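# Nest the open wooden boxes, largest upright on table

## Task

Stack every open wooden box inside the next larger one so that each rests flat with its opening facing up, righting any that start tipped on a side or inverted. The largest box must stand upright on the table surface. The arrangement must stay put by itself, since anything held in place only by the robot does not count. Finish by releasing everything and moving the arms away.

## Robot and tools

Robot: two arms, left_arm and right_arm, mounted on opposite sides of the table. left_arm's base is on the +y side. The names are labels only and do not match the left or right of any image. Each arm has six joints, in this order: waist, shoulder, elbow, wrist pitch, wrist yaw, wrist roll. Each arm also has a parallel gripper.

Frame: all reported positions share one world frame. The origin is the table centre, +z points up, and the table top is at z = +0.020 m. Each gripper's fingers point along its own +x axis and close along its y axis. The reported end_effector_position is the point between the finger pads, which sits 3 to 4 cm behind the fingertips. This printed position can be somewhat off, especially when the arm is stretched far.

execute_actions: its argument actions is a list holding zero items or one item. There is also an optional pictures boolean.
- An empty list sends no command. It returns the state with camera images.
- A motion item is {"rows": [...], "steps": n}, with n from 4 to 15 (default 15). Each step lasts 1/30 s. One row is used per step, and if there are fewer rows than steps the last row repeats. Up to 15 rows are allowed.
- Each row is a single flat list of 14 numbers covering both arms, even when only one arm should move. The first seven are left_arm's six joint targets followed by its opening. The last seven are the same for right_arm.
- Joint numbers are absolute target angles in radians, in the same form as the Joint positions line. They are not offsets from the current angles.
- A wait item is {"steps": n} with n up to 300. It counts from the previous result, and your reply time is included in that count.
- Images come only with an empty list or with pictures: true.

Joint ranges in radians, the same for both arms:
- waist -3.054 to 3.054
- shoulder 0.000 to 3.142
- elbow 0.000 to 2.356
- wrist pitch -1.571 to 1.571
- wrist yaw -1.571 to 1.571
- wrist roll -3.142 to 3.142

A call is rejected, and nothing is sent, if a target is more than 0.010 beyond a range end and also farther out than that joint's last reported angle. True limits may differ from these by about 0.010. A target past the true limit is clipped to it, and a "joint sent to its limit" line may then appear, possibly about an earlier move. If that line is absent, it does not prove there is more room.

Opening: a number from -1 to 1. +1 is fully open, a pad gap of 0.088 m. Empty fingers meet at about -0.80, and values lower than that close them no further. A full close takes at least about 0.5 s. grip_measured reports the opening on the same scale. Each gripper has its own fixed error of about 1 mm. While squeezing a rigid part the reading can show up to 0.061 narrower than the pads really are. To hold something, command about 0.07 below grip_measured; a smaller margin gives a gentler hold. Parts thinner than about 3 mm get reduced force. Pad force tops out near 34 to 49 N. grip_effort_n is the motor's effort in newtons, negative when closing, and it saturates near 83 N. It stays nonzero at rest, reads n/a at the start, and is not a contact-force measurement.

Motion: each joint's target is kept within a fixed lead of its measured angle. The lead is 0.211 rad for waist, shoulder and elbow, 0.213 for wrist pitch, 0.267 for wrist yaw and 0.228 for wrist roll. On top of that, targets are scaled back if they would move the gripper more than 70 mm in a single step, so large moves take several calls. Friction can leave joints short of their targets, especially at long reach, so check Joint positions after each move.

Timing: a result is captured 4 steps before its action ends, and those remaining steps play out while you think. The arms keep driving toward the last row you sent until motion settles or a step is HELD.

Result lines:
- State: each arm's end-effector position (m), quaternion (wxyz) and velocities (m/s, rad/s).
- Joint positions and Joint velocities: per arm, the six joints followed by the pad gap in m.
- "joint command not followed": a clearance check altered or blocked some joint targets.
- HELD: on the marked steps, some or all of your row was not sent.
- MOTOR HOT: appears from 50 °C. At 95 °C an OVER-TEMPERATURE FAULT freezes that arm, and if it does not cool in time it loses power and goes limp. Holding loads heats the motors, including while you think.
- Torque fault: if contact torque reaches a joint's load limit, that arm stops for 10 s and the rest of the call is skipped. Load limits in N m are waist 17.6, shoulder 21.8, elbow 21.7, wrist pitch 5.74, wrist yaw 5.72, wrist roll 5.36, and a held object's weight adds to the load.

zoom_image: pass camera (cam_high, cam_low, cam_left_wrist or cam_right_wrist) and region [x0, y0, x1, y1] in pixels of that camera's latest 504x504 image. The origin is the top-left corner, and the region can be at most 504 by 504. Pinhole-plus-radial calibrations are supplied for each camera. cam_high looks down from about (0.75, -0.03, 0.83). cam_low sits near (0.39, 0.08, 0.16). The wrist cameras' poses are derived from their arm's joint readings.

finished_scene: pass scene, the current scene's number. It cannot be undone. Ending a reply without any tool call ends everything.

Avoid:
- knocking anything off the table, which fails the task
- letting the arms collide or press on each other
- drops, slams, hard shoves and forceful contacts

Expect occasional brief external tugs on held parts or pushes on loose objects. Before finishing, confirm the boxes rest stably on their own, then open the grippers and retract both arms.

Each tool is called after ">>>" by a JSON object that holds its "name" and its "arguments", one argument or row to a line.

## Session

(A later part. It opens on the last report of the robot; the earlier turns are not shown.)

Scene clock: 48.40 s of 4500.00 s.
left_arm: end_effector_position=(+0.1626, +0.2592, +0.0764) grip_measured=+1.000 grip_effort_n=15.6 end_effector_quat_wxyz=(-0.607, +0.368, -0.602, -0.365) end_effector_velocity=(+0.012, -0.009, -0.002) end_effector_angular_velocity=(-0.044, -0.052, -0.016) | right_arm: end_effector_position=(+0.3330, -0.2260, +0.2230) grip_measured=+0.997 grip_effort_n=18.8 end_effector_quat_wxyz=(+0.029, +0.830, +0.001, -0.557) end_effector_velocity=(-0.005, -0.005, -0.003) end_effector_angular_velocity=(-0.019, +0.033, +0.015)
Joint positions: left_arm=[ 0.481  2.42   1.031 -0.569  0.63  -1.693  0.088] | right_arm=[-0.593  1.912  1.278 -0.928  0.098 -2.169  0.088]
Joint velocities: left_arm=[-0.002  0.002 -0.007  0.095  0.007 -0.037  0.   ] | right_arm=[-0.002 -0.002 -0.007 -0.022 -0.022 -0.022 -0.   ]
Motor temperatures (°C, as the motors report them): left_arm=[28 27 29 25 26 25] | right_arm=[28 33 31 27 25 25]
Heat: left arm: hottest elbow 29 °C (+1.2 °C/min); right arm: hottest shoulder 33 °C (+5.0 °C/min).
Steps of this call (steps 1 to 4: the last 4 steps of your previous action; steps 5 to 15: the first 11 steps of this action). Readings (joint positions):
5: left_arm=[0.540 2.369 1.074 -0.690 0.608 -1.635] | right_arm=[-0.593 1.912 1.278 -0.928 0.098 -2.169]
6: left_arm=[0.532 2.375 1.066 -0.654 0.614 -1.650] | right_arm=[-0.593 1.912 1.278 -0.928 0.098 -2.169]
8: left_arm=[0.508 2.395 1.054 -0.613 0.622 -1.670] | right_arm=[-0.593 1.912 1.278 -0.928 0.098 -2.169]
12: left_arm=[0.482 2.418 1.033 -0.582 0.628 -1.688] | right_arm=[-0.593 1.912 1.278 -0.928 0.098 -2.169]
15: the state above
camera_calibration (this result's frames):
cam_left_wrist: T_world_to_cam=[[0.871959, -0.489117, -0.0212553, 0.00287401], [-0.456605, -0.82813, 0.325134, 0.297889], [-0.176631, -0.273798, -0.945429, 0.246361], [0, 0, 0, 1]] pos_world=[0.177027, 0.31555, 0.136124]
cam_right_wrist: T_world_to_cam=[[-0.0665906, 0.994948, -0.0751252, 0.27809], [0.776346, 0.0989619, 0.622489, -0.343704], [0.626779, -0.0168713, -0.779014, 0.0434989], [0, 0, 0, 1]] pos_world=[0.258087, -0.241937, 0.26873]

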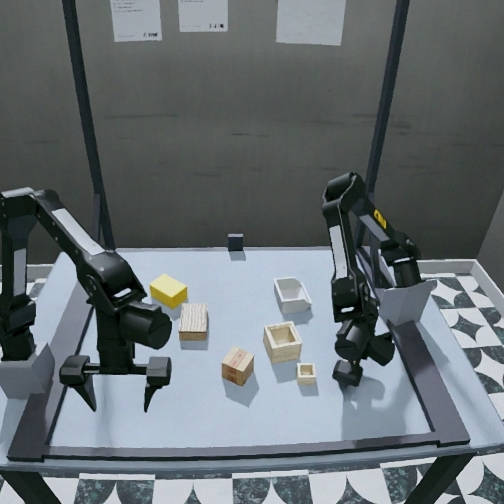

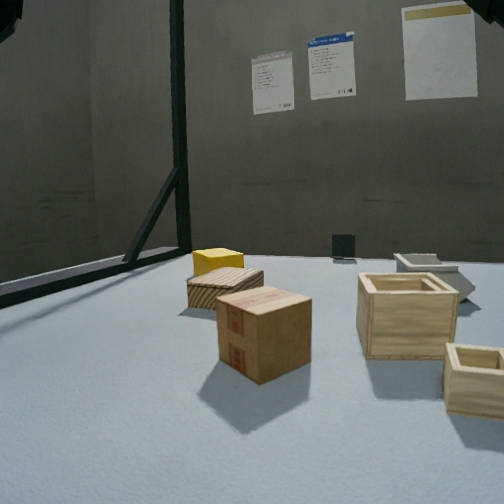

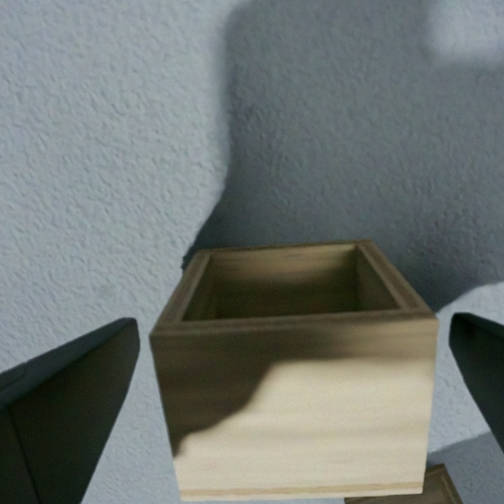

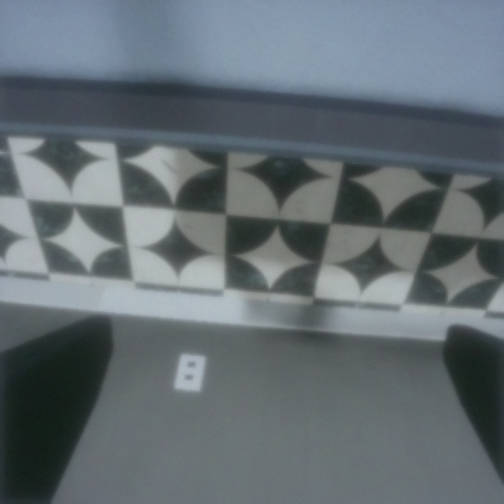

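>>> {"name": "execute_actions", "arguments": {
  "actions": [
    {"rows":[[0.462,2.445,1.01,-0.52,0.642,-1.72,1,-0.593,1.912,1.278,-0.928,0.098,-2.169,1]],"steps":12}
  ]
}}

>>> {"name": "execute_actions", "arguments": {
  "actions": [
    {"rows":[[0.462,2.445,1.01,-0.52,0.642,-1.72,0.25,-0.593,1.912,1.278,-0.928,0.098,-2.169,1]],"steps":15}
  ],
  "pictures": true
}}

Scene clock: 48.80 s of 4500.00 s.
left_arm: end_effector_position=(+0.1616, +0.2600, +0.0675) grip_measured=+1.000 grip_effort_n=15.1 end_effector_quat_wxyz=(-0.607, +0.368, -0.602, -0.366) end_effector_velocity=(-0.004, +0.005, -0.011) end_effector_angular_velocity=(+0.008, +0.013, +0.028) | right_arm: end_effector_position=(+0.3330, -0.2260, +0.2230) grip_measured=+0.997 grip_effort_n=19.3 end_effector_quat_wxyz=(+0.029, +0.830, +0.001, -0.557) end_effector_velocity=(-0.002, -0.007, -0.003) end_effector_angular_velocity=(-0.028, +0.024, +0.007)
Joint positions: left_arm=[ 0.464  2.434  1.015 -0.528  0.637 -1.714  0.088] | right_arm=[-0.593  1.912  1.278 -0.928  0.098 -2.169  0.088]
Joint velocities: left_arm=[-0.017  0.017 -0.027  0.037  0.007 -0.037  0.   ] | right_arm=[-0.007  0.002 -0.007 -0.022 -0.007 -0.022 -0.   ]
Motor temperatures (°C, as the motors report them): left_arm=[28 27 29 25 26 25] | right_arm=[28 33 31 27 25 25]
Heat: left arm: hottest elbow 29 °C (+1.2 °C/min); right arm: hottest shoulder 33 °C (+4.9 °C/min).
Steps of this call (steps 1 to 4: the last 4 steps of your previous action; steps 5 to 12: the first 8 steps of this action). Readings (joint positions):
5: left_arm=[0.481 2.421 1.029 -0.560 0.631 -1.699] | right_arm=[-0.593 1.912 1.278 -0.928 0.098 -2.169]
6: left_arm=[0.479 2.423 1.026 -0.549 0.633 -1.703] | right_arm=[-0.593 1.912 1.278 -0.928 0.098 -2.169]
8: left_arm=[0.471 2.428 1.022 -0.537 0.635 -1.709] | right_arm=[-0.593 1.912 1.278 -0.928 0.098 -2.169]
12: the state above

Scene clock: 49.30 s of 4500.00 s.
left_arm: end_effector_position=(+0.1621, +0.2595, +0.0671) grip_measured=+0.297 grip_effort_n=-22.6 end_effector_quat_wxyz=(-0.607, +0.369, -0.602, -0.365) end_effector_velocity=(-0.003, +0.003, -0.001) end_effector_angular_velocity=(+0.013, +0.004, +0.013) | right_arm: end_effector_position=(+0.3330, -0.2260, +0.2230) grip_measured=+0.997 grip_effort_n=19.8 end_effector_quat_wxyz=(+0.029, +0.830, +0.001, -0.557) end_effector_velocity=(-0.003, -0.004, -0.001) end_effector_angular_velocity=(-0.016, +0.018, +0.000)
Joint positions: left_arm=[ 0.463  2.435  1.015 -0.522  0.638 -1.717  0.054] | right_arm=[-0.593  1.912  1.278 -0.928  0.098 -2.169  0.088]
Joint velocities: left_arm=[-0.002 -0.002 -0.007 -0.007 -0.007 -0.007 -0.017] | right_arm=[-0.002 -0.002 -0.002 -0.022 -0.007 -0.007 -0.   ]
Motor temperatures (°C, as the motors report them): left_arm=[28 27 29 25 26 25] | right_arm=[28 33 31 27 25 25]
Heat: left arm: hottest elbow 29 °C (+1.2 °C/min); right arm: hottest shoulder 33 °C (+4.9 °C/min).
Steps of this call (steps 1 to 4: the last 4 steps of your previous action; steps 5 to 15: the first 11 steps of this action). Readings (joint positions):
5: left_arm=[0.463 2.435 1.015 -0.523 0.638 -1.716] | right_arm=[-0.593 1.912 1.278 -0.928 0.098 -2.169]
6: left_arm=[0.463 2.435 1.015 -0.523 0.638 -1.717] | right_arm=[-0.593 1.912 1.278 -0.928 0.098 -2.169]
8: left_arm=[0.463 2.435 1.015 -0.523 0.638 -1.717] | right_arm=[-0.593 1.912 1.278 -0.928 0.098 -2.169]
12: left_arm=[0.463 2.435 1.015 -0.522 0.638 -1.717] | right_arm=[-0.593 1.912 1.278 -0.928 0.098 -2.169]
15: the state above
camera_calibration (this result's frames):
cam_left_wrist: T_world_to_cam=[[0.87249, -0.488267, -0.0189048, 0.00277442], [-0.456115, -0.827696, 0.326923, 0.300548], [-0.175273, -0.276614, -0.944862, 0.238076], [0, 0, 0, 1]] pos_world=[0.176392, 0.315972, 0.126745]
cam_right_wrist: T_world_to_cam=[[-0.0665906, 0.994948, -0.0751252, 0.27809], [0.776346, 0.0989619, 0.622489, -0.343704], [0.626779, -0.0168713, -0.779014, 0.0434989], [0, 0, 0, 1]] pos_world=[0.258087, -0.241937, 0.26873]

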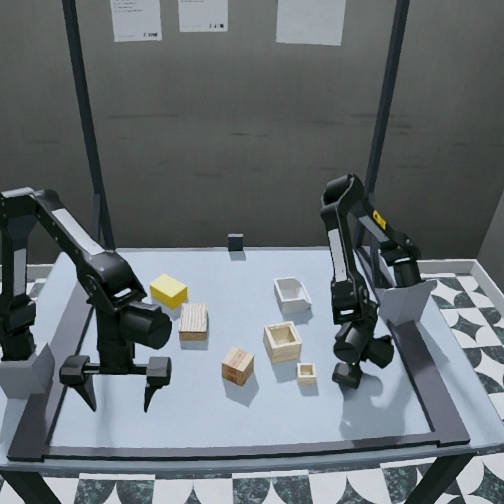

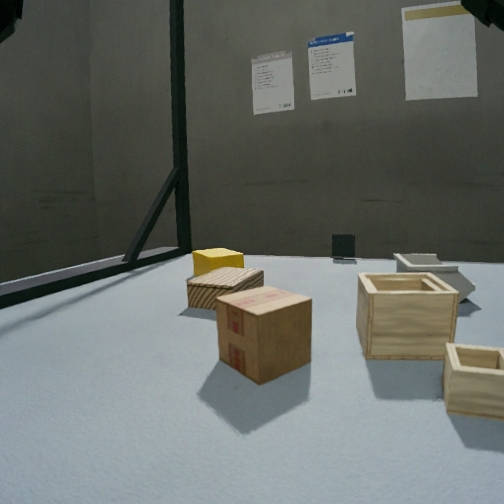

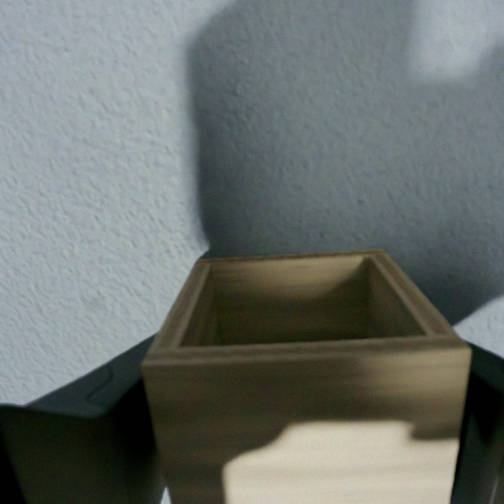

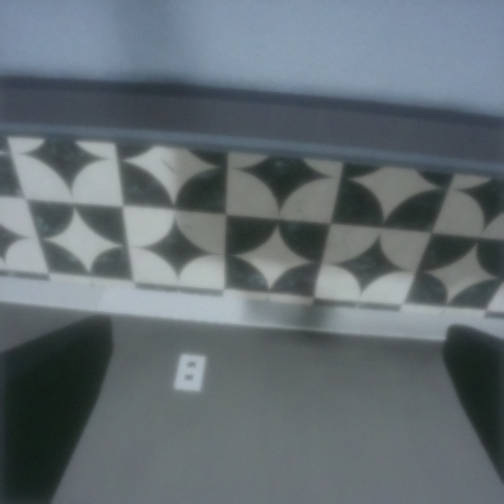

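Contact near .28. Squeeze to .2, lift, transit to tilted pose.

>>> {"name": "execute_actions", "arguments": {
  "actions": [
    {"rows":[[0.462,2.445,1.01,-0.52,0.642,-1.72,0.2,-0.593,1.912,1.278,-0.928,0.098,-2.169,1]],"steps":8}
  ]
}}

>>> {"name": "execute_actions", "arguments": {
  "actions": [
    {"rows":[[0.54,2.37,1.075,-0.70,0.61,-1.63,0.2,-0.593,1.912,1.278,-0.928,0.098,-2.169,1],[0.54,2.37,1.075,-0.70,0.61,-1.63,0.2,-0.593,1.912,1.278,-0.928,0.098,-2.169,1],[0.54,2.37,1.075,-0.70,0.61,-1.63,0.2,-0.593,1.912,1.278,-0.928,0.098,-2.169,1],[0.54,2.37,1.075,-0.70,0.61,-1.63,0.2,-0.593,1.912,1.278,-0.928,0.098,-2.169,1],[0.54,2.37,1.075,-0.70,0.61,-1.63,0.2,-0.593,1.912,1.278,-0.928,0.098,-2.169,1],[0.54,2.37,1.075,-0.70,0.61,-1.63,0.2,-0.593,1.912,1.278,-0.928,0.098,-2.169,1],[0.63,2.2,1.04,-0.95,0.57,-1.55,0.2,-0.593,1.912,1.278,-0.928,0.098,-2.169,1]],"steps":15}
  ]
}}

>>> {"name": "execute_actions", "arguments": {
  "actions": [
    {"rows":[[0.4,1.7,0.85,-1.05,0.35,-1.65,0.2,-0.593,1.912,1.278,-0.928,0.098,-2.169,1]],"steps":15}
  ]
}}

>>> {"name": "execute_actions", "arguments": {
  "actions": [
    {"rows":[[-0.1,1.4,0.7,-0.95,0.0,-1.8,0.2,-0.593,1.912,1.278,-0.928,0.098,-2.169,1]],"steps":15}
  ]
}}

>>> {"name": "execute_actions", "arguments": {
  "actions": [
    {"rows":[[-0.571,1.33,0.66,-0.79,-0.424,-1.93,0.2,-0.593,1.912,1.278,-0.928,0.098,-2.169,1]],"steps":15}
  ],
  "pictures": true
}}

Scene clock: 49.83 s of 4500.00 s.
left_arm: end_effector_position=(+0.1621, +0.2594, +0.0671) grip_measured=+0.254 grip_effort_n=-83.5 end_effector_quat_wxyz=(-0.607, +0.370, -0.602, -0.365) end_effector_velocity=(+0.001, +0.001, -0.001) end_effector_angular_velocity=(+0.006, -0.005, +0.019) | right_arm: end_effector_position=(+0.3330, -0.2260, +0.2230) grip_measured=+0.997 grip_effort_n=18.8 end_effector_quat_wxyz=(+0.029, +0.830, +0.001, -0.557) end_effector_velocity=(+0.002, -0.001, -0.000) end_effector_angular_velocity=(-0.004, -0.007, +0.004)
Joint positions: left_arm=[ 0.463  2.435  1.015 -0.522  0.638 -1.717  0.051] | right_arm=[-0.593  1.912  1.278 -0.928  0.098 -2.169  0.088]
Joint velocities: left_arm=[-0.002  0.002 -0.002  0.007 -0.007 -0.022 -0.001] | right_arm=[-0.002 -0.002 -0.007  0.007  0.007 -0.007 -0.   ]
Motor temperatures (°C, as the motors report them): left_arm=[28 27 29 25 26 25] | right_arm=[28 34 32 27 25 25]
Heat: left arm: hottest elbow 29 °C (+1.2 °C/min); right arm: hottest shoulder 34 °C (+6.0 °C/min).
Steps of this call (steps 1 to 4: the last 4 steps of your previous action; steps 5 to 12: the robot went on to your last target; steps 13 to 16: the first 4 steps of this action). Readings (joint positions):
13: left_arm=[0.463 2.435 1.015 -0.522 0.638 -1.717] | right_arm=[-0.593 1.912 1.278 -0.928 0.098 -2.169]
14: left_arm=[0.463 2.435 1.015 -0.522 0.638 -1.717] | right_arm=[-0.593 1.912 1.278 -0.928 0.098 -2.169]
16: the state above

Scene clock: 50.33 s of 4500.00 s.
left_arm: end_effector_position=(+0.1404, +0.2713, +0.1368) grip_measured=+0.254 grip_effort_n=-83.5 end_effector_quat_wxyz=(-0.593, +0.372, -0.602, -0.385) end_effector_velocity=(-0.043, -0.005, +0.222) end_effector_angular_velocity=(-0.217, -0.245, -0.059) | right_arm: end_effector_position=(+0.3330, -0.2260, +0.2230) grip_measured=+0.997 grip_effort_n=19.3 end_effector_quat_wxyz=(+0.029, +0.830, +0.001, -0.557) end_effector_velocity=(-0.003, -0.001, -0.001) end_effector_angular_velocity=(+0.003, +0.023, +0.006)
Joint positions: left_arm=[ 0.599  2.262  1.047 -0.852  0.587 -1.582  0.051] | right_arm=[-0.593  1.912  1.278 -0.928  0.098 -2.169  0.088]
Joint velocities: left_arm=[ 0.383 -0.691 -0.002 -0.535 -0.095  0.256 -0.   ] | right_arm=[-0.002 -0.002 -0.002 -0.007 -0.022 -0.007 -0.   ]
Motor temperatures (°C, as the motors report them): left_arm=[28 28 29 25 26 25] | right_arm=[28 34 32 27 25 25]
Heat: left arm: hottest elbow 29 °C (+1.2 °C/min); right arm: hottest shoulder 34 °C (+6.0 °C/min).
Steps of this call (steps 1 to 4: the last 4 steps of your previous action; steps 5 to 15: the first 11 steps of this action). Readings (joint positions):
5: left_arm=[0.465 2.433 1.019 -0.537 0.638 -1.709] | right_arm=[-0.593 1.912 1.278 -0.928 0.098 -2.169]
6: left_arm=[0.474 2.430 1.030 -0.580 0.635 -1.692] | right_arm=[-0.593 1.912 1.278 -0.928 0.098 -2.169]
8: left_arm=[0.501 2.415 1.040 -0.633 0.625 -1.668] | right_arm=[-0.593 1.912 1.278 -0.928 0.098 -2.169]
12: left_arm=[0.546 2.355 1.055 -0.729 0.603 -1.616] | right_arm=[-0.593 1.912 1.278 -0.928 0.098 -2.169]
15: the state above

Scene clock: 50.83 s of 4500.00 s.
left_arm: end_effector_position=(+0.0483, +0.2855, +0.1694) grip_measured=+0.254 grip_effort_n=-83.5 end_effector_quat_wxyz=(-0.701, +0.274, -0.529, -0.392) end_effector_velocity=(-0.067, -0.083, +0.151) end_effector_angular_velocity=(-0.331, -0.609, -0.505) | right_arm: end_effector_position=(+0.3330, -0.2260, +0.2230) grip_measured=+0.997 grip_effort_n=19.3 end_effector_quat_wxyz=(+0.029, +0.830, +0.001, -0.557) end_effector_velocity=(-0.003, -0.004, -0.001) end_effector_angular_velocity=(-0.016, +0.018, +0.000)
Joint positions: left_arm=[ 0.411  1.806  0.867 -1.04   0.37  -1.641  0.051] | right_arm=[-0.593  1.912  1.278 -0.928  0.098 -2.169  0.088]
Joint velocities: left_arm=[-0.037 -1.009 -0.027 -0.11  -0.11  -0.066 -0.   ] | right_arm=[-0.002 -0.002 -0.002 -0.022 -0.007 -0.007 -0.   ]
Motor temperatures (°C, as the motors report them): left_arm=[28 28 29 25 26 25] | right_arm=[28 34 32 27 25 25]
Heat: left arm: hottest elbow 29 °C (+1.2 °C/min); right arm: hottest shoulder 34 °C (+5.9 °C/min).
Steps of this call (steps 1 to 4: the last 4 steps of your previous action; steps 5 to 15: the first 11 steps of this action). Readings (joint positions):
5: left_arm=[0.616 2.207 1.034 -0.921 0.558 -1.567] | right_arm=[-0.593 1.912 1.278 -0.928 0.098 -2.169]
6: left_arm=[0.592 2.181 1.007 -0.935 0.509 -1.580] | right_arm=[-0.593 1.912 1.278 -0.928 0.098 -2.169]
8: left_arm=[0.511 2.101 0.939 -1.000 0.451 -1.608] | right_arm=[-0.593 1.912 1.278 -0.928 0.098 -2.169]
12: left_arm=[0.418 1.930 0.877 -1.030 0.389 -1.633] | right_arm=[-0.593 1.912 1.278 -0.928 0.098 -2.169]
15: the state above

Scene clock: 51.33 s of 4500.00 s.
left_arm: end_effector_position=(+0.0012, +0.2807, +0.1632) grip_measured=+0.254 grip_effort_n=-83.5 end_effector_quat_wxyz=(-0.875, +0.136, -0.395, -0.244) end_effector_velocity=(-0.074, +0.007, -0.056) end_effector_angular_velocity=(+0.398, -0.067, -0.456) | right_arm: end_effector_position=(+0.3330, -0.2260, +0.2230) grip_measured=+0.997 grip_effort_n=19.3 end_effector_quat_wxyz=(+0.029, +0.830, +0.001, -0.557) end_effector_velocity=(+0.001, -0.002, +0.002) end_effector_angular_velocity=(-0.013, -0.004, +0.016)
Joint positions: left_arm=[-0.035  1.428  0.717 -0.957  0.032 -1.788  0.051] | right_arm=[-0.593  1.912  1.278 -0.928  0.098 -2.169  0.088]
Joint velocities: left_arm=[-0.632 -0.159 -0.11  -0.007 -0.198 -0.081 -0.   ] | right_arm=[-0.002 -0.002  0.002 -0.007  0.007 -0.022 -0.   ]
Motor temperatures (°C, as the motors report them): left_arm=[28 28 29 25 26 25] | right_arm=[28 34 32 27 25 25]
Heat: left arm: hottest elbow 29 °C (+1.2 °C/min); right arm: hottest shoulder 34 °C (+5.8 °C/min).
Steps of this call (steps 1 to 4: the last 4 steps of your previous action; steps 5 to 15: the first 11 steps of this action). Readings (joint positions):
5: left_arm=[0.395 1.713 0.848 -1.033 0.331 -1.664] | right_arm=[-0.593 1.912 1.278 -0.928 0.098 -2.169]
6: left_arm=[0.355 1.676 0.816 -0.999 0.259 -1.697] | right_arm=[-0.593 1.912 1.278 -0.928 0.098 -2.169]
8: left_arm=[0.256 1.587 0.761 -0.997 0.160 -1.740] | right_arm=[-0.593 1.912 1.278 -0.928 0.098 -2.169]
12: left_arm=[0.070 1.460 0.726 -0.962 0.056 -1.778] | right_arm=[-0.593 1.912 1.278 -0.928 0.098 -2.169]
15: the state above

Scene clock: 51.83 s of 4500.00 s.
left_arm: end_effector_position=(-0.0289, +0.2436, +0.1460) grip_measured=+0.254 grip_effort_n=-83.5 end_effector_quat_wxyz=(+0.965, -0.031, +0.257, +0.034) end_effector_velocity=(-0.069, -0.014, -0.047) end_effector_angular_velocity=(+0.229, -0.137, -0.473) | right_arm: end_effector_position=(+0.3330, -0.2260, +0.2230) grip_measured=+0.997 grip_effort_n=19.8 end_effector_quat_wxyz=(+0.029, +0.830, +0.001, -0.557) end_effector_velocity=(-0.003, -0.001, -0.001) end_effector_angular_velocity=(-0.011, +0.011, +0.022)
Joint positions: left_arm=[-0.511  1.344  0.668 -0.8   -0.382 -1.919  0.051] | right_arm=[-0.593  1.912  1.278 -0.928  0.098 -2.169  0.088]
Joint velocities: left_arm=[-0.564 -0.022 -0.037  0.051 -0.286 -0.081  0.   ] | right_arm=[ 0.002 -0.002 -0.002 -0.007 -0.007 -0.022 -0.   ]
Motor temperatures (°C, as the motors report them): left_arm=[28 28 29 25 26 25] | right_arm=[28 34 32 27 25 25]
Heat: left arm: hottest elbow 29 °C (+1.2 °C/min); right arm: hottest shoulder 34 °C (+5.8 °C/min).
Steps of this call (steps 1 to 4: the last 4 steps of your previous action; steps 5 to 15: the first 11 steps of this action). Readings (joint positions):
5: left_arm=[-0.094 1.409 0.702 -0.940 -0.018 -1.812] | right_arm=[-0.593 1.912 1.278 -0.928 0.098 -2.169]
6: left_arm=[-0.137 1.396 0.690 -0.898 -0.087 -1.841] | right_arm=[-0.593 1.912 1.278 -0.928 0.098 -2.169]
8: left_arm=[-0.232 1.370 0.679 -0.852 -0.195 -1.877] | right_arm=[-0.593 1.912 1.278 -0.928 0.098 -2.169]
12: left_arm=[-0.414 1.347 0.672 -0.811 -0.344 -1.910] | right_arm=[-0.593 1.912 1.278 -0.928 0.098 -2.169]
15: the state above
camera_calibration (this result's frames):
cam_left_wrist: T_world_to_cam=[[0.0903359, -0.995909, 0.00218204, 0.261127], [-0.75288, -0.0697254, -0.654454, 0.124563], [0.651929, 0.0574779, -0.756098, 0.189652], [0, 0, 0, 1]] pos_world=[-0.0534479, 0.257843, 0.224347]
cam_right_wrist: T_world_to_cam=[[-0.0665906, 0.994948, -0.0751252, 0.27809], [0.776346, 0.0989619, 0.622489, -0.343704], [0.626779, -0.0168713, -0.779014, 0.0434989], [0, 0, 0, 1]] pos_world=[0.258087, -0.241937, 0.26873]

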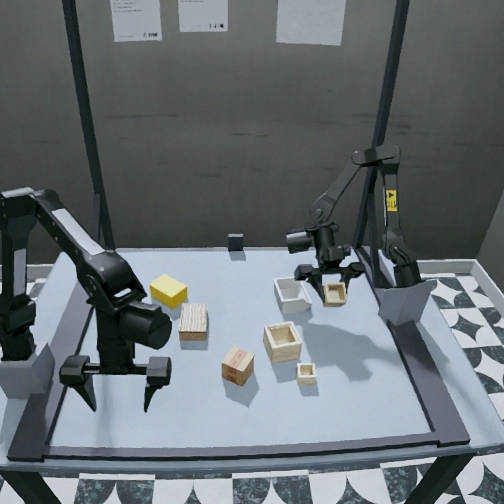

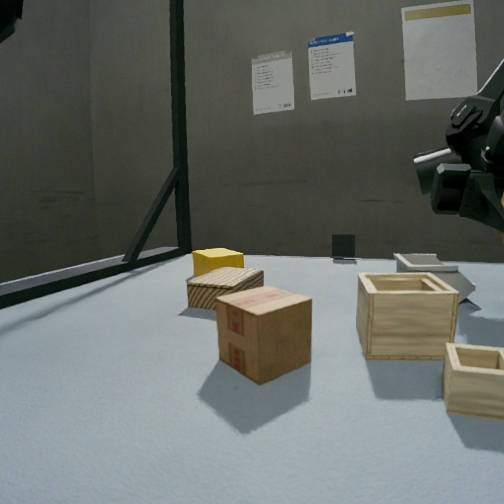

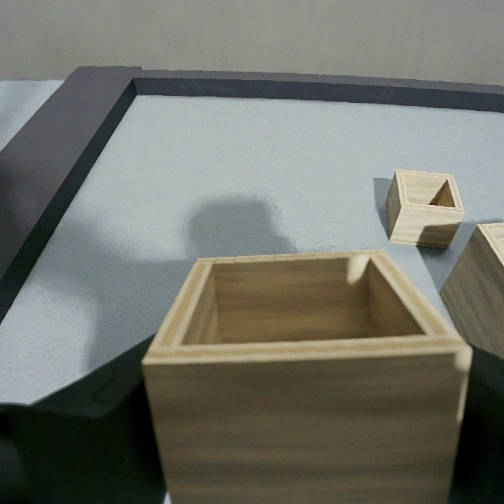

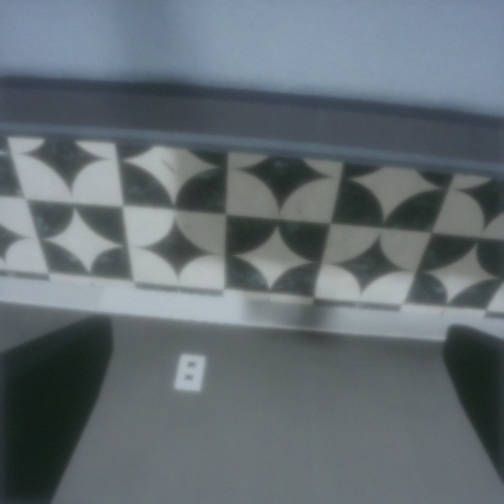

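>>> {"name": "execute_actions", "arguments": {
  "actions": [
    {"rows":[[-0.68,1.5,0.657,-0.75,-0.432,-2.04,0.2,-0.593,1.912,1.278,-0.928,0.098,-2.169,1]],"steps":15}
  ]
}}

>>> {"name": "execute_actions", "arguments": {
  "actions": [
    {"rows":[[-0.77,1.64,0.657,-0.65,-0.438,-2.13,0.2,-0.593,1.912,1.278,-0.928,0.098,-2.169,1]],"steps":15}
  ],
  "pictures": true
}}

>>> {"name": "zoom_image", "arguments": {
  "camera": "cam_high",
  "region": [260, 240, 420, 360]
}}

Scene clock: 52.40 s of 4500.00 s.
left_arm: end_effector_position=(-0.0347, +0.2526, +0.1094) grip_measured=+0.254 grip_effort_n=-83.5 end_effector_quat_wxyz=(+0.971, +0.009, +0.236, +0.032) end_effector_velocity=(+0.001, +0.011, -0.012) end_effector_angular_velocity=(+0.023, -0.015, +0.039) | right_arm: end_effector_position=(+0.3330, -0.2260, +0.2230) grip_measured=+0.997 grip_effort_n=19.3 end_effector_quat_wxyz=(+0.029, +0.830, +0.001, -0.557) end_effector_velocity=(-0.001, +0.002, -0.000) end_effector_angular_velocity=(+0.006, +0.003, +0.012)
Joint positions: left_arm=[-0.673  1.484  0.658 -0.753 -0.425 -2.031  0.051] | right_arm=[-0.593  1.912  1.278 -0.928  0.098 -2.169  0.088]
Joint velocities: left_arm=[-0.042  0.061 -0.002 -0.007  0.007 -0.066 -0.   ] | right_arm=[ 0.002 -0.002 -0.002  0.007 -0.007 -0.007 -0.   ]
Motor temperatures (°C, as the motors report them): left_arm=[28 28 29 25 26 25] | right_arm=[28 34 32 27 25 25]
Heat: left arm: hottest elbow 29 °C (+1.1 °C/min); right arm: hottest shoulder 34 °C (+5.7 °C/min).
Steps of this call (steps 1 to 4: the last 4 steps of your previous action; steps 5 to 6: the robot went on to your last target; steps 7 to 17: the first 11 steps of this action). Readings (joint positions):
7: left_arm=[-0.567 1.352 0.664 -0.791 -0.418 -1.939] | right_arm=[-0.593 1.912 1.278 -0.928 0.098 -2.169]
8: left_arm=[-0.589 1.374 0.665 -0.779 -0.425 -1.964] | right_arm=[-0.593 1.912 1.278 -0.928 0.098 -2.169]
10: left_arm=[-0.635 1.430 0.664 -0.762 -0.425 -1.995] | right_arm=[-0.593 1.912 1.278 -0.928 0.098 -2.169]
14: left_arm=[-0.667 1.475 0.658 -0.757 -0.425 -2.023] | right_arm=[-0.593 1.912 1.278 -0.928 0.098 -2.169]
17: the state above

Scene clock: 52.90 s of 4500.00 s.
left_arm: end_effector_position=(-0.0336, +0.2559, +0.0754) grip_measured=+0.254 grip_effort_n=-83.5 end_effector_quat_wxyz=(+0.973, +0.014, +0.230, +0.029) end_effector_velocity=(+0.001, +0.002, -0.009) end_effector_angular_velocity=(-0.007, -0.025, -0.002) | right_arm: end_effector_position=(+0.3330, -0.2260, +0.2230) grip_measured=+0.997 grip_effort_n=18.8 end_effector_quat_wxyz=(+0.029, +0.830, +0.001, -0.557) end_effector_velocity=(-0.001, -0.001, +0.001) end_effector_angular_velocity=(-0.004, -0.005, -0.006)
Joint positions: left_arm=[-0.765  1.624  0.657 -0.657 -0.435 -2.122  0.051] | right_arm=[-0.593  1.912  1.278 -0.928  0.098 -2.169  0.088]
Joint velocities: left_arm=[-0.037  0.051  0.002  0.022 -0.022 -0.051 -0.   ] | right_arm=[ 0.002 -0.002  0.002 -0.007  0.007  0.007 -0.   ]
Motor temperatures (°C, as the motors report them): left_arm=[28 28 29 25 26 25] | right_arm=[28 34 32 27 25 25]
Heat: left arm: hottest elbow 29 °C (+1.1 °C/min); right arm: hottest shoulder 34 °C (+5.7 °C/min).
Steps of this call (steps 1 to 4: the last 4 steps of your previous action; steps 5 to 15: the first 11 steps of this action). Readings (joint positions):
5: left_arm=[-0.681 1.501 0.658 -0.746 -0.430 -2.046] | right_arm=[-0.593 1.912 1.278 -0.928 0.098 -2.169]
6: left_arm=[-0.698 1.524 0.658 -0.721 -0.436 -2.067] | right_arm=[-0.593 1.912 1.278 -0.928 0.098 -2.169]
8: left_arm=[-0.734 1.578 0.661 -0.684 -0.435 -2.092] | right_arm=[-0.593 1.912 1.278 -0.928 0.098 -2.169]
12: left_arm=[-0.760 1.617 0.657 -0.663 -0.435 -2.115] | right_arm=[-0.593 1.912 1.278 -0.928 0.098 -2.169]
15: the state above
camera_calibration (this result's frames):
cam_left_wrist: T_world_to_cam=[[0.0605167, -0.994877, -0.0809759, 0.278987], [-0.718435, 0.0129054, -0.695474, 0.0587556], [0.692956, 0.100264, -0.713974, 0.125906], [0, 0, 0, 1]] pos_world=[-0.0619183, 0.264176, 0.153347]
cam_right_wrist: T_world_to_cam=[[-0.0665906, 0.994948, -0.0751252, 0.27809], [0.776346, 0.0989619, 0.622489, -0.343704], [0.626779, -0.0168713, -0.779014, 0.0434989], [0, 0, 0, 1]] pos_world=[0.258087, -0.241937, 0.26873]

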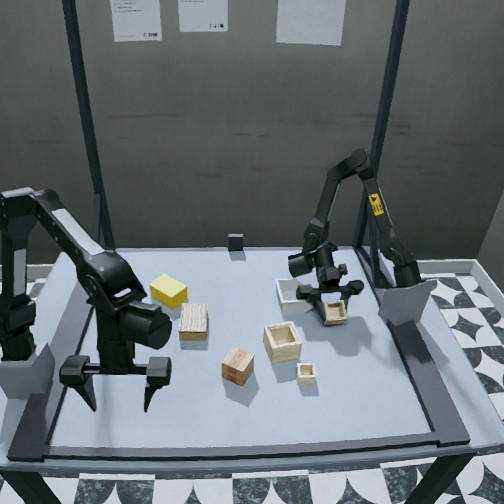

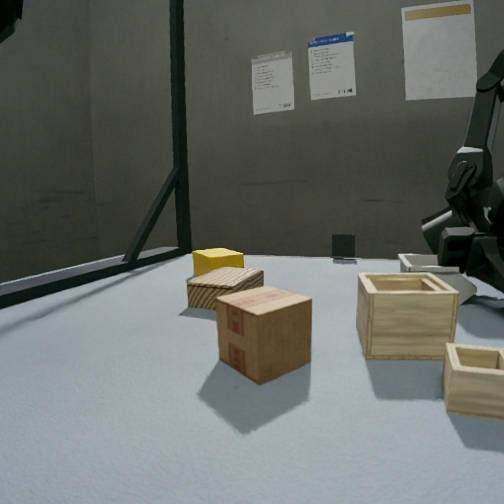

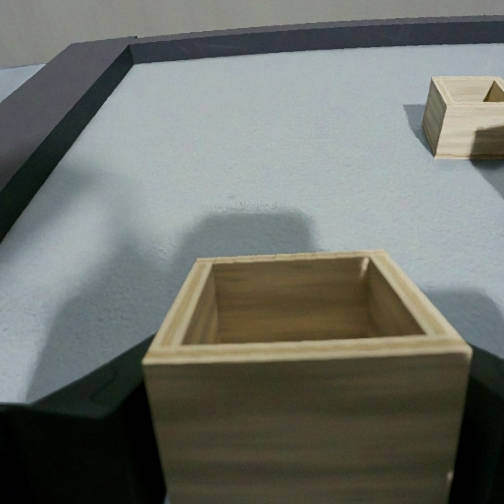

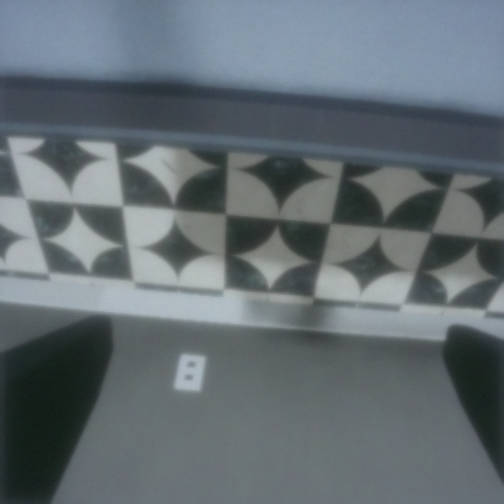

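Region (260, 240, 420, 360) of cam_high's 504x504 image, scaled by 3.150, with more detail than that image has; it fills the top 378 rows of this view, and the rest is white.

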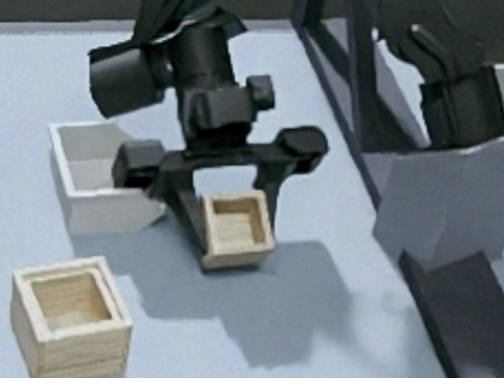

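>>> {"name": "execute_actions", "arguments": {
  "actions": [
    {"rows":[[-0.795,1.675,0.657,-0.625,-0.44,-2.155,0.2,-0.593,1.912,1.278,-0.928,0.098,-2.169,1]],"steps":15}
  ],
  "pictures": true
}}

>>> {"name": "zoom_image", "arguments": {
  "camera": "cam_high",
  "region": [260, 240, 420, 360]
}}

Scene clock: 53.43 s of 4500.00 s.
left_arm: end_effector_position=(-0.0336, +0.2578, +0.0651) grip_measured=+0.254 grip_effort_n=-83.5 end_effector_quat_wxyz=(+0.973, +0.014, +0.230, +0.027) end_effector_velocity=(+0.002, -0.001, +0.001) end_effector_angular_velocity=(-0.034, -0.021, +0.004) | right_arm: end_effector_position=(+0.3330, -0.2260, +0.2230) grip_measured=+0.997 grip_effort_n=19.3 end_effector_quat_wxyz=(+0.029, +0.830, +0.001, -0.557) end_effector_velocity=(-0.003, +0.001, +0.000) end_effector_angular_velocity=(+0.012, +0.020, -0.006)
Joint positions: left_arm=[-0.792  1.665  0.657 -0.628 -0.436 -2.151  0.051] | right_arm=[-0.593  1.912  1.278 -0.928  0.098 -2.169  0.088]
Joint velocities: left_arm=[-0.002  0.007 -0.002  0.007 -0.022 -0.037 -0.   ] | right_arm=[-0.002 -0.002  0.002 -0.007 -0.022  0.007 -0.   ]
Motor temperatures (°C, as the motors report them): left_arm=[28 28 29 25 26 25] | right_arm=[28 34 32 27 25 25]
Heat: left arm: hottest elbow 29 °C (+1.1 °C/min); right arm: hottest shoulder 34 °C (+5.6 °C/min).
Steps of this call (steps 1 to 4: the last 4 steps of your previous action; step 5: the robot went on to your last target; steps 6 to 16: the first 11 steps of this action). Readings (joint positions):
6: left_arm=[-0.769 1.633 0.657 -0.650 -0.435 -2.129] | right_arm=[-0.593 1.912 1.278 -0.928 0.098 -2.169]
7: left_arm=[-0.774 1.639 0.657 -0.644 -0.436 -2.135] | right_arm=[-0.593 1.912 1.278 -0.928 0.098 -2.169]
9: left_arm=[-0.784 1.653 0.657 -0.635 -0.436 -2.142] | right_arm=[-0.593 1.912 1.278 -0.928 0.098 -2.169]
13: left_arm=[-0.792 1.663 0.657 -0.628 -0.436 -2.149] | right_arm=[-0.593 1.912 1.278 -0.928 0.098 -2.169]
16: the state above
camera_calibration (this result's frames):
cam_left_wrist: T_world_to_cam=[[0.0579159, -0.995095, -0.0801973, 0.27996], [-0.717668, 0.0143424, -0.696238, 0.0512673], [0.693973, 0.0978782, -0.713317, 0.118985], [0, 0, 0, 1]] pos_world=[-0.0619933, 0.266206, 0.14302]
cam_right_wrist: T_world_to_cam=[[-0.0665906, 0.994948, -0.0751252, 0.27809], [0.776346, 0.0989619, 0.622489, -0.343704], [0.626779, -0.0168713, -0.779014, 0.0434989], [0, 0, 0, 1]] pos_world=[0.258087, -0.241937, 0.26873]

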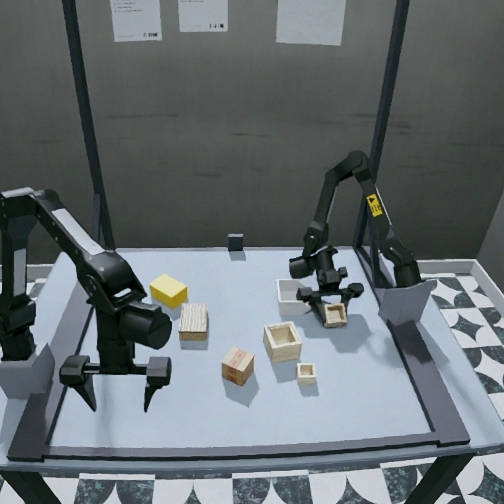

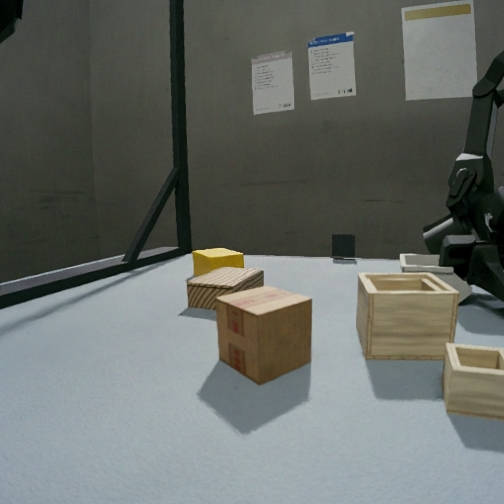

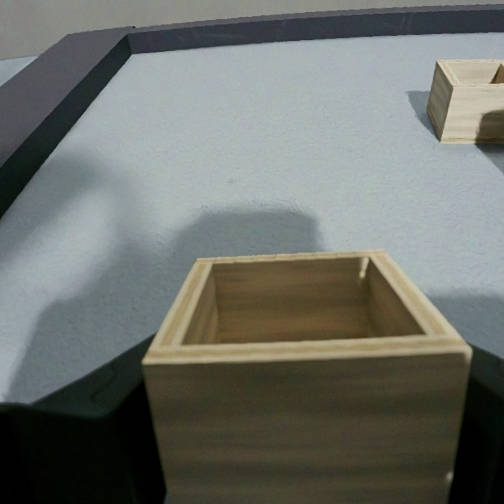

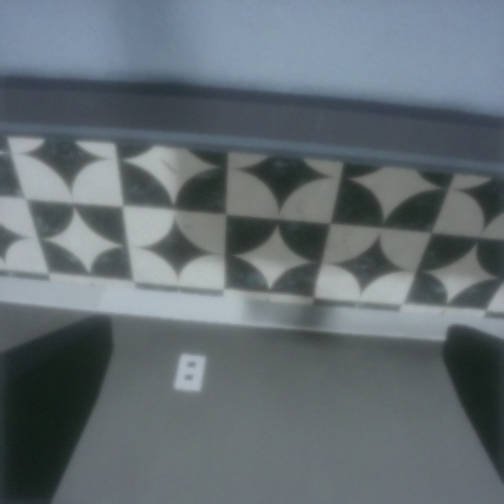

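Region (260, 240, 420, 360) of cam_high's 504x504 image, scaled by 3.150, with more detail than that image has; it fills the top 378 rows of this view, and the rest is white.

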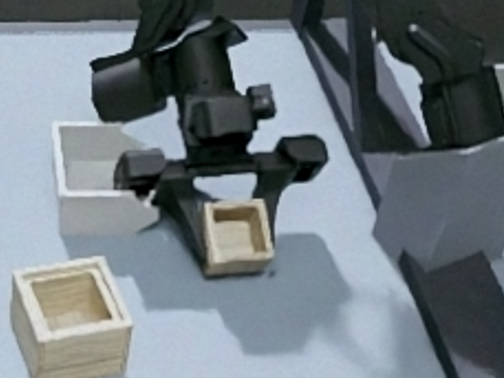

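>>> {"name": "execute_actions", "arguments": {
  "actions": [
    {"rows":[[-0.792,1.665,0.657,-0.628,-0.436,-2.151,0.28,-0.593,1.912,1.278,-0.928,0.098,-2.169,1],[-0.792,1.665,0.657,-0.628,-0.436,-2.151,0.28,-0.593,1.912,1.278,-0.928,0.098,-2.169,1],[-0.792,1.665,0.657,-0.628,-0.436,-2.151,0.31,-0.593,1.912,1.278,-0.928,0.098,-2.169,1],[-0.792,1.665,0.657,-0.628,-0.436,-2.151,0.31,-0.593,1.912,1.278,-0.928,0.098,-2.169,1],[-0.792,1.665,0.657,-0.628,-0.436,-2.151,0.34,-0.593,1.912,1.278,-0.928,0.098,-2.169,1],[-0.792,1.665,0.657,-0.628,-0.436,-2.151,0.34,-0.593,1.912,1.278,-0.928,0.098,-2.169,1],[-0.792,1.665,0.657,-0.628,-0.436,-2.151,0.45,-0.593,1.912,1.278,-0.928,0.098,-2.169,1]],"steps":15}
  ]
}}

>>> {"name": "execute_actions", "arguments": {
  "actions": [
    {"rows":[[-0.6,1.37,0.66,-0.77,-0.424,-1.95,0.45,-0.593,1.912,1.278,-0.928,0.098,-2.169,1]],"steps":15}
  ]
}}

>>> {"name": "execute_actions", "arguments": {
  "actions": [
    {"rows":[[-0.571,1.33,0.66,-0.79,-0.424,-1.93,0.45,-0.593,1.912,1.278,-0.928,0.098,-2.169,1]],"steps":8}
  ],
  "pictures": true
}}

Scene clock: 54.20 s of 4500.00 s.
left_arm: end_effector_position=(-0.0335, +0.2578, +0.0649) grip_measured=+0.402 grip_effort_n=16.0 end_effector_quat_wxyz=(+0.973, +0.013, +0.229, +0.027) end_effector_velocity=(+0.000, +0.003, +0.004) end_effector_angular_velocity=(+0.006, -0.014, +0.006) | right_arm: end_effector_position=(+0.3330, -0.2260, +0.2230) grip_measured=+0.997 grip_effort_n=18.8 end_effector_quat_wxyz=(+0.029, +0.830, +0.001, -0.557) end_effector_velocity=(-0.001, -0.002, +0.002) end_effector_angular_velocity=(-0.009, -0.005, +0.007)
Joint positions: left_arm=[-0.793  1.666  0.657 -0.627 -0.436 -2.153  0.059] | right_arm=[-0.593  1.912  1.278 -0.928  0.098 -2.169  0.088]
Joint velocities: left_arm=[-0.002 -0.007 -0.002 -0.022 -0.007 -0.007  0.017] | right_arm=[ 0.002 -0.007 -0.002 -0.007  0.007 -0.007 -0.   ]
Motor temperatures (°C, as the motors report them): left_arm=[28 28 29 25 26 25] | right_arm=[28 34 32 27 25 25]
Heat: left arm: hottest elbow 29 °C (+1.1 °C/min); right arm: hottest shoulder 34 °C (+5.5 °C/min).
Steps of this call (steps 1 to 4: the last 4 steps of your previous action; steps 5 to 12: the robot went on to your last target; steps 13 to 23: the first 11 steps of this action). Readings (joint positions):
13: left_arm=[-0.793 1.666 0.657 -0.626 -0.436 -2.153] | right_arm=[-0.593 1.912 1.278 -0.928 0.098 -2.169]
14: left_arm=[-0.793 1.666 0.657 -0.626 -0.436 -2.153] | right_arm=[-0.593 1.912 1.278 -0.928 0.098 -2.169]
16: left_arm=[-0.793 1.666 0.657 -0.626 -0.436 -2.153] | right_arm=[-0.593 1.912 1.278 -0.928 0.098 -2.169]
20: left_arm=[-0.793 1.666 0.657 -0.627 -0.436 -2.153] | right_arm=[-0.593 1.912 1.278 -0.928 0.098 -2.169]
23: the state above

Scene clock: 54.70 s of 4500.00 s.
left_arm: end_effector_position=(-0.0360, +0.2415, +0.1283) grip_measured=+0.446 grip_effort_n=15.6 end_effector_quat_wxyz=(+0.970, -0.008, +0.244, +0.011) end_effector_velocity=(+0.000, -0.001, +0.026) end_effector_angular_velocity=(-0.011, -0.004, -0.020) | right_arm: end_effector_position=(+0.3330, -0.2260, +0.2230) grip_measured=+0.997 grip_effort_n=19.3 end_effector_quat_wxyz=(+0.029, +0.830, +0.001, -0.557) end_effector_velocity=(-0.003, -0.001, -0.001) end_effector_angular_velocity=(+0.003, +0.023, +0.006)
Joint positions: left_arm=[-0.612  1.397  0.663 -0.761 -0.427 -1.964  0.061] | right_arm=[-0.593  1.912  1.278 -0.928  0.098 -2.169  0.088]
Joint velocities: left_arm=[ 0.066 -0.105 -0.002 -0.051 -0.007  0.081  0.   ] | right_arm=[-0.002 -0.002 -0.002 -0.007 -0.022 -0.007 -0.   ]
Motor temperatures (°C, as the motors report them): left_arm=[28 28 29 25 26 25] | right_arm=[28 34 32 27 25 25]
Heat: left arm: hottest elbow 29 °C (+1.1 °C/min); right arm: hottest shoulder 34 °C (+5.5 °C/min).
Steps of this call (steps 1 to 4: the last 4 steps of your previous action; steps 5 to 15: the first 11 steps of this action). Readings (joint positions):
5: left_arm=[-0.786 1.652 0.657 -0.635 -0.431 -2.132] | right_arm=[-0.593 1.912 1.278 -0.928 0.098 -2.169]
6: left_arm=[-0.752 1.622 0.657 -0.670 -0.424 -2.085] | right_arm=[-0.593 1.912 1.278 -0.928 0.098 -2.169]
8: left_arm=[-0.675 1.531 0.655 -0.718 -0.427 -2.030] | right_arm=[-0.593 1.912 1.278 -0.928 0.098 -2.169]
12: left_arm=[-0.622 1.416 0.663 -0.748 -0.427 -1.979] | right_arm=[-0.593 1.912 1.278 -0.928 0.098 -2.169]
15: the state above

Scene clock: 54.97 s of 4500.00 s.
left_arm: end_effector_position=(-0.0361, +0.2412, +0.1376) grip_measured=+0.447 grip_effort_n=15.6 end_effector_quat_wxyz=(+0.969, -0.014, +0.245, +0.009) end_effector_velocity=(-0.003, -0.016, +0.048) end_effector_angular_velocity=(-0.169, +0.017, -0.036) | right_arm: end_effector_position=(+0.3330, -0.2260, +0.2230) grip_measured=+0.997 grip_effort_n=18.8 end_effector_quat_wxyz=(+0.029, +0.830, +0.001, -0.557) end_effector_velocity=(+0.002, -0.000, -0.001) end_effector_angular_velocity=(-0.004, -0.007, +0.004)
Joint positions: left_arm=[-0.586  1.358  0.663 -0.781 -0.425 -1.942  0.061] | right_arm=[-0.593  1.912  1.278 -0.928  0.098 -2.169  0.088]
Joint velocities: left_arm=[ 0.134 -0.217  0.002 -0.037 -0.007  0.066  0.   ] | right_arm=[-0.002  0.002 -0.002  0.007  0.007 -0.007 -0.   ]
Motor temperatures (°C, as the motors report them): left_arm=[28 28 29 25 26 25] | right_arm=[28 34 32 27 25 25]
Heat: left arm: hottest elbow 29 °C (+1.1 °C/min); right arm: hottest shoulder 34 °C (+5.5 °C/min).
Steps of this call (steps 1 to 4: the last 4 steps of your previous action; steps 5 to 8: the first 4 steps of this action). Readings (joint positions):
5: left_arm=[-0.605 1.382 0.663 -0.767 -0.426 -1.953] | right_arm=[-0.593 1.912 1.278 -0.928 0.098 -2.169]
6: left_arm=[-0.599 1.375 0.663 -0.773 -0.425 -1.948] | right_arm=[-0.593 1.912 1.278 -0.928 0.098 -2.169]
8: the state above
camera_calibration (this result's frames):
cam_left_wrist: T_world_to_cam=[[0.0343539, -0.999236, -0.0186395, 0.261143], [-0.738857, -0.0128342, -0.67374, 0.102965], [0.672986, 0.0369176, -0.738733, 0.191483], [0, 0, 0, 1]] pos_world=[-0.0617608, 0.255196, 0.215694]
cam_right_wrist: T_world_to_cam=[[-0.0665906, 0.994948, -0.0751252, 0.27809], [0.776346, 0.0989619, 0.622489, -0.343704], [0.626779, -0.0168713, -0.779014, 0.0434989], [0, 0, 0, 1]] pos_world=[0.258087, -0.241937, 0.26873]

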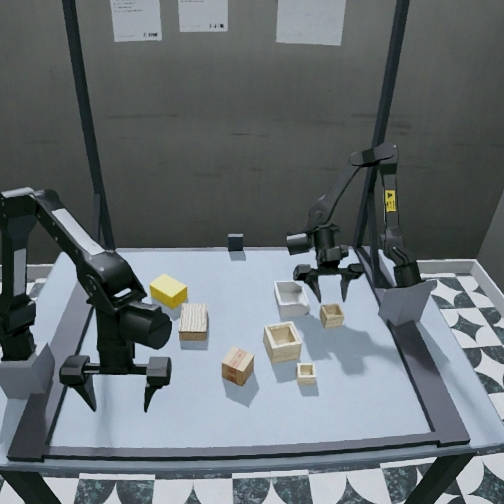

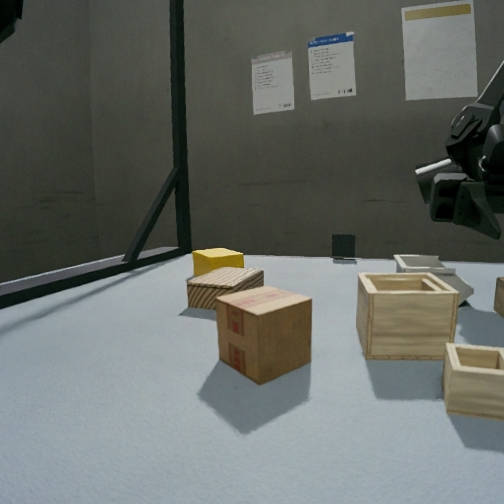

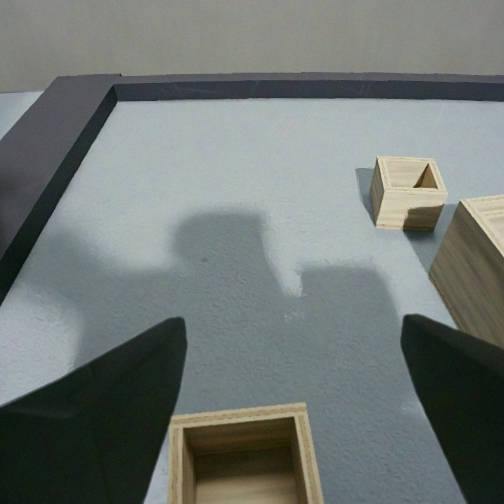

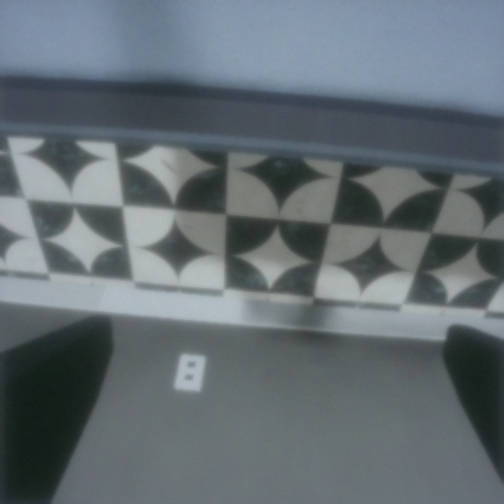

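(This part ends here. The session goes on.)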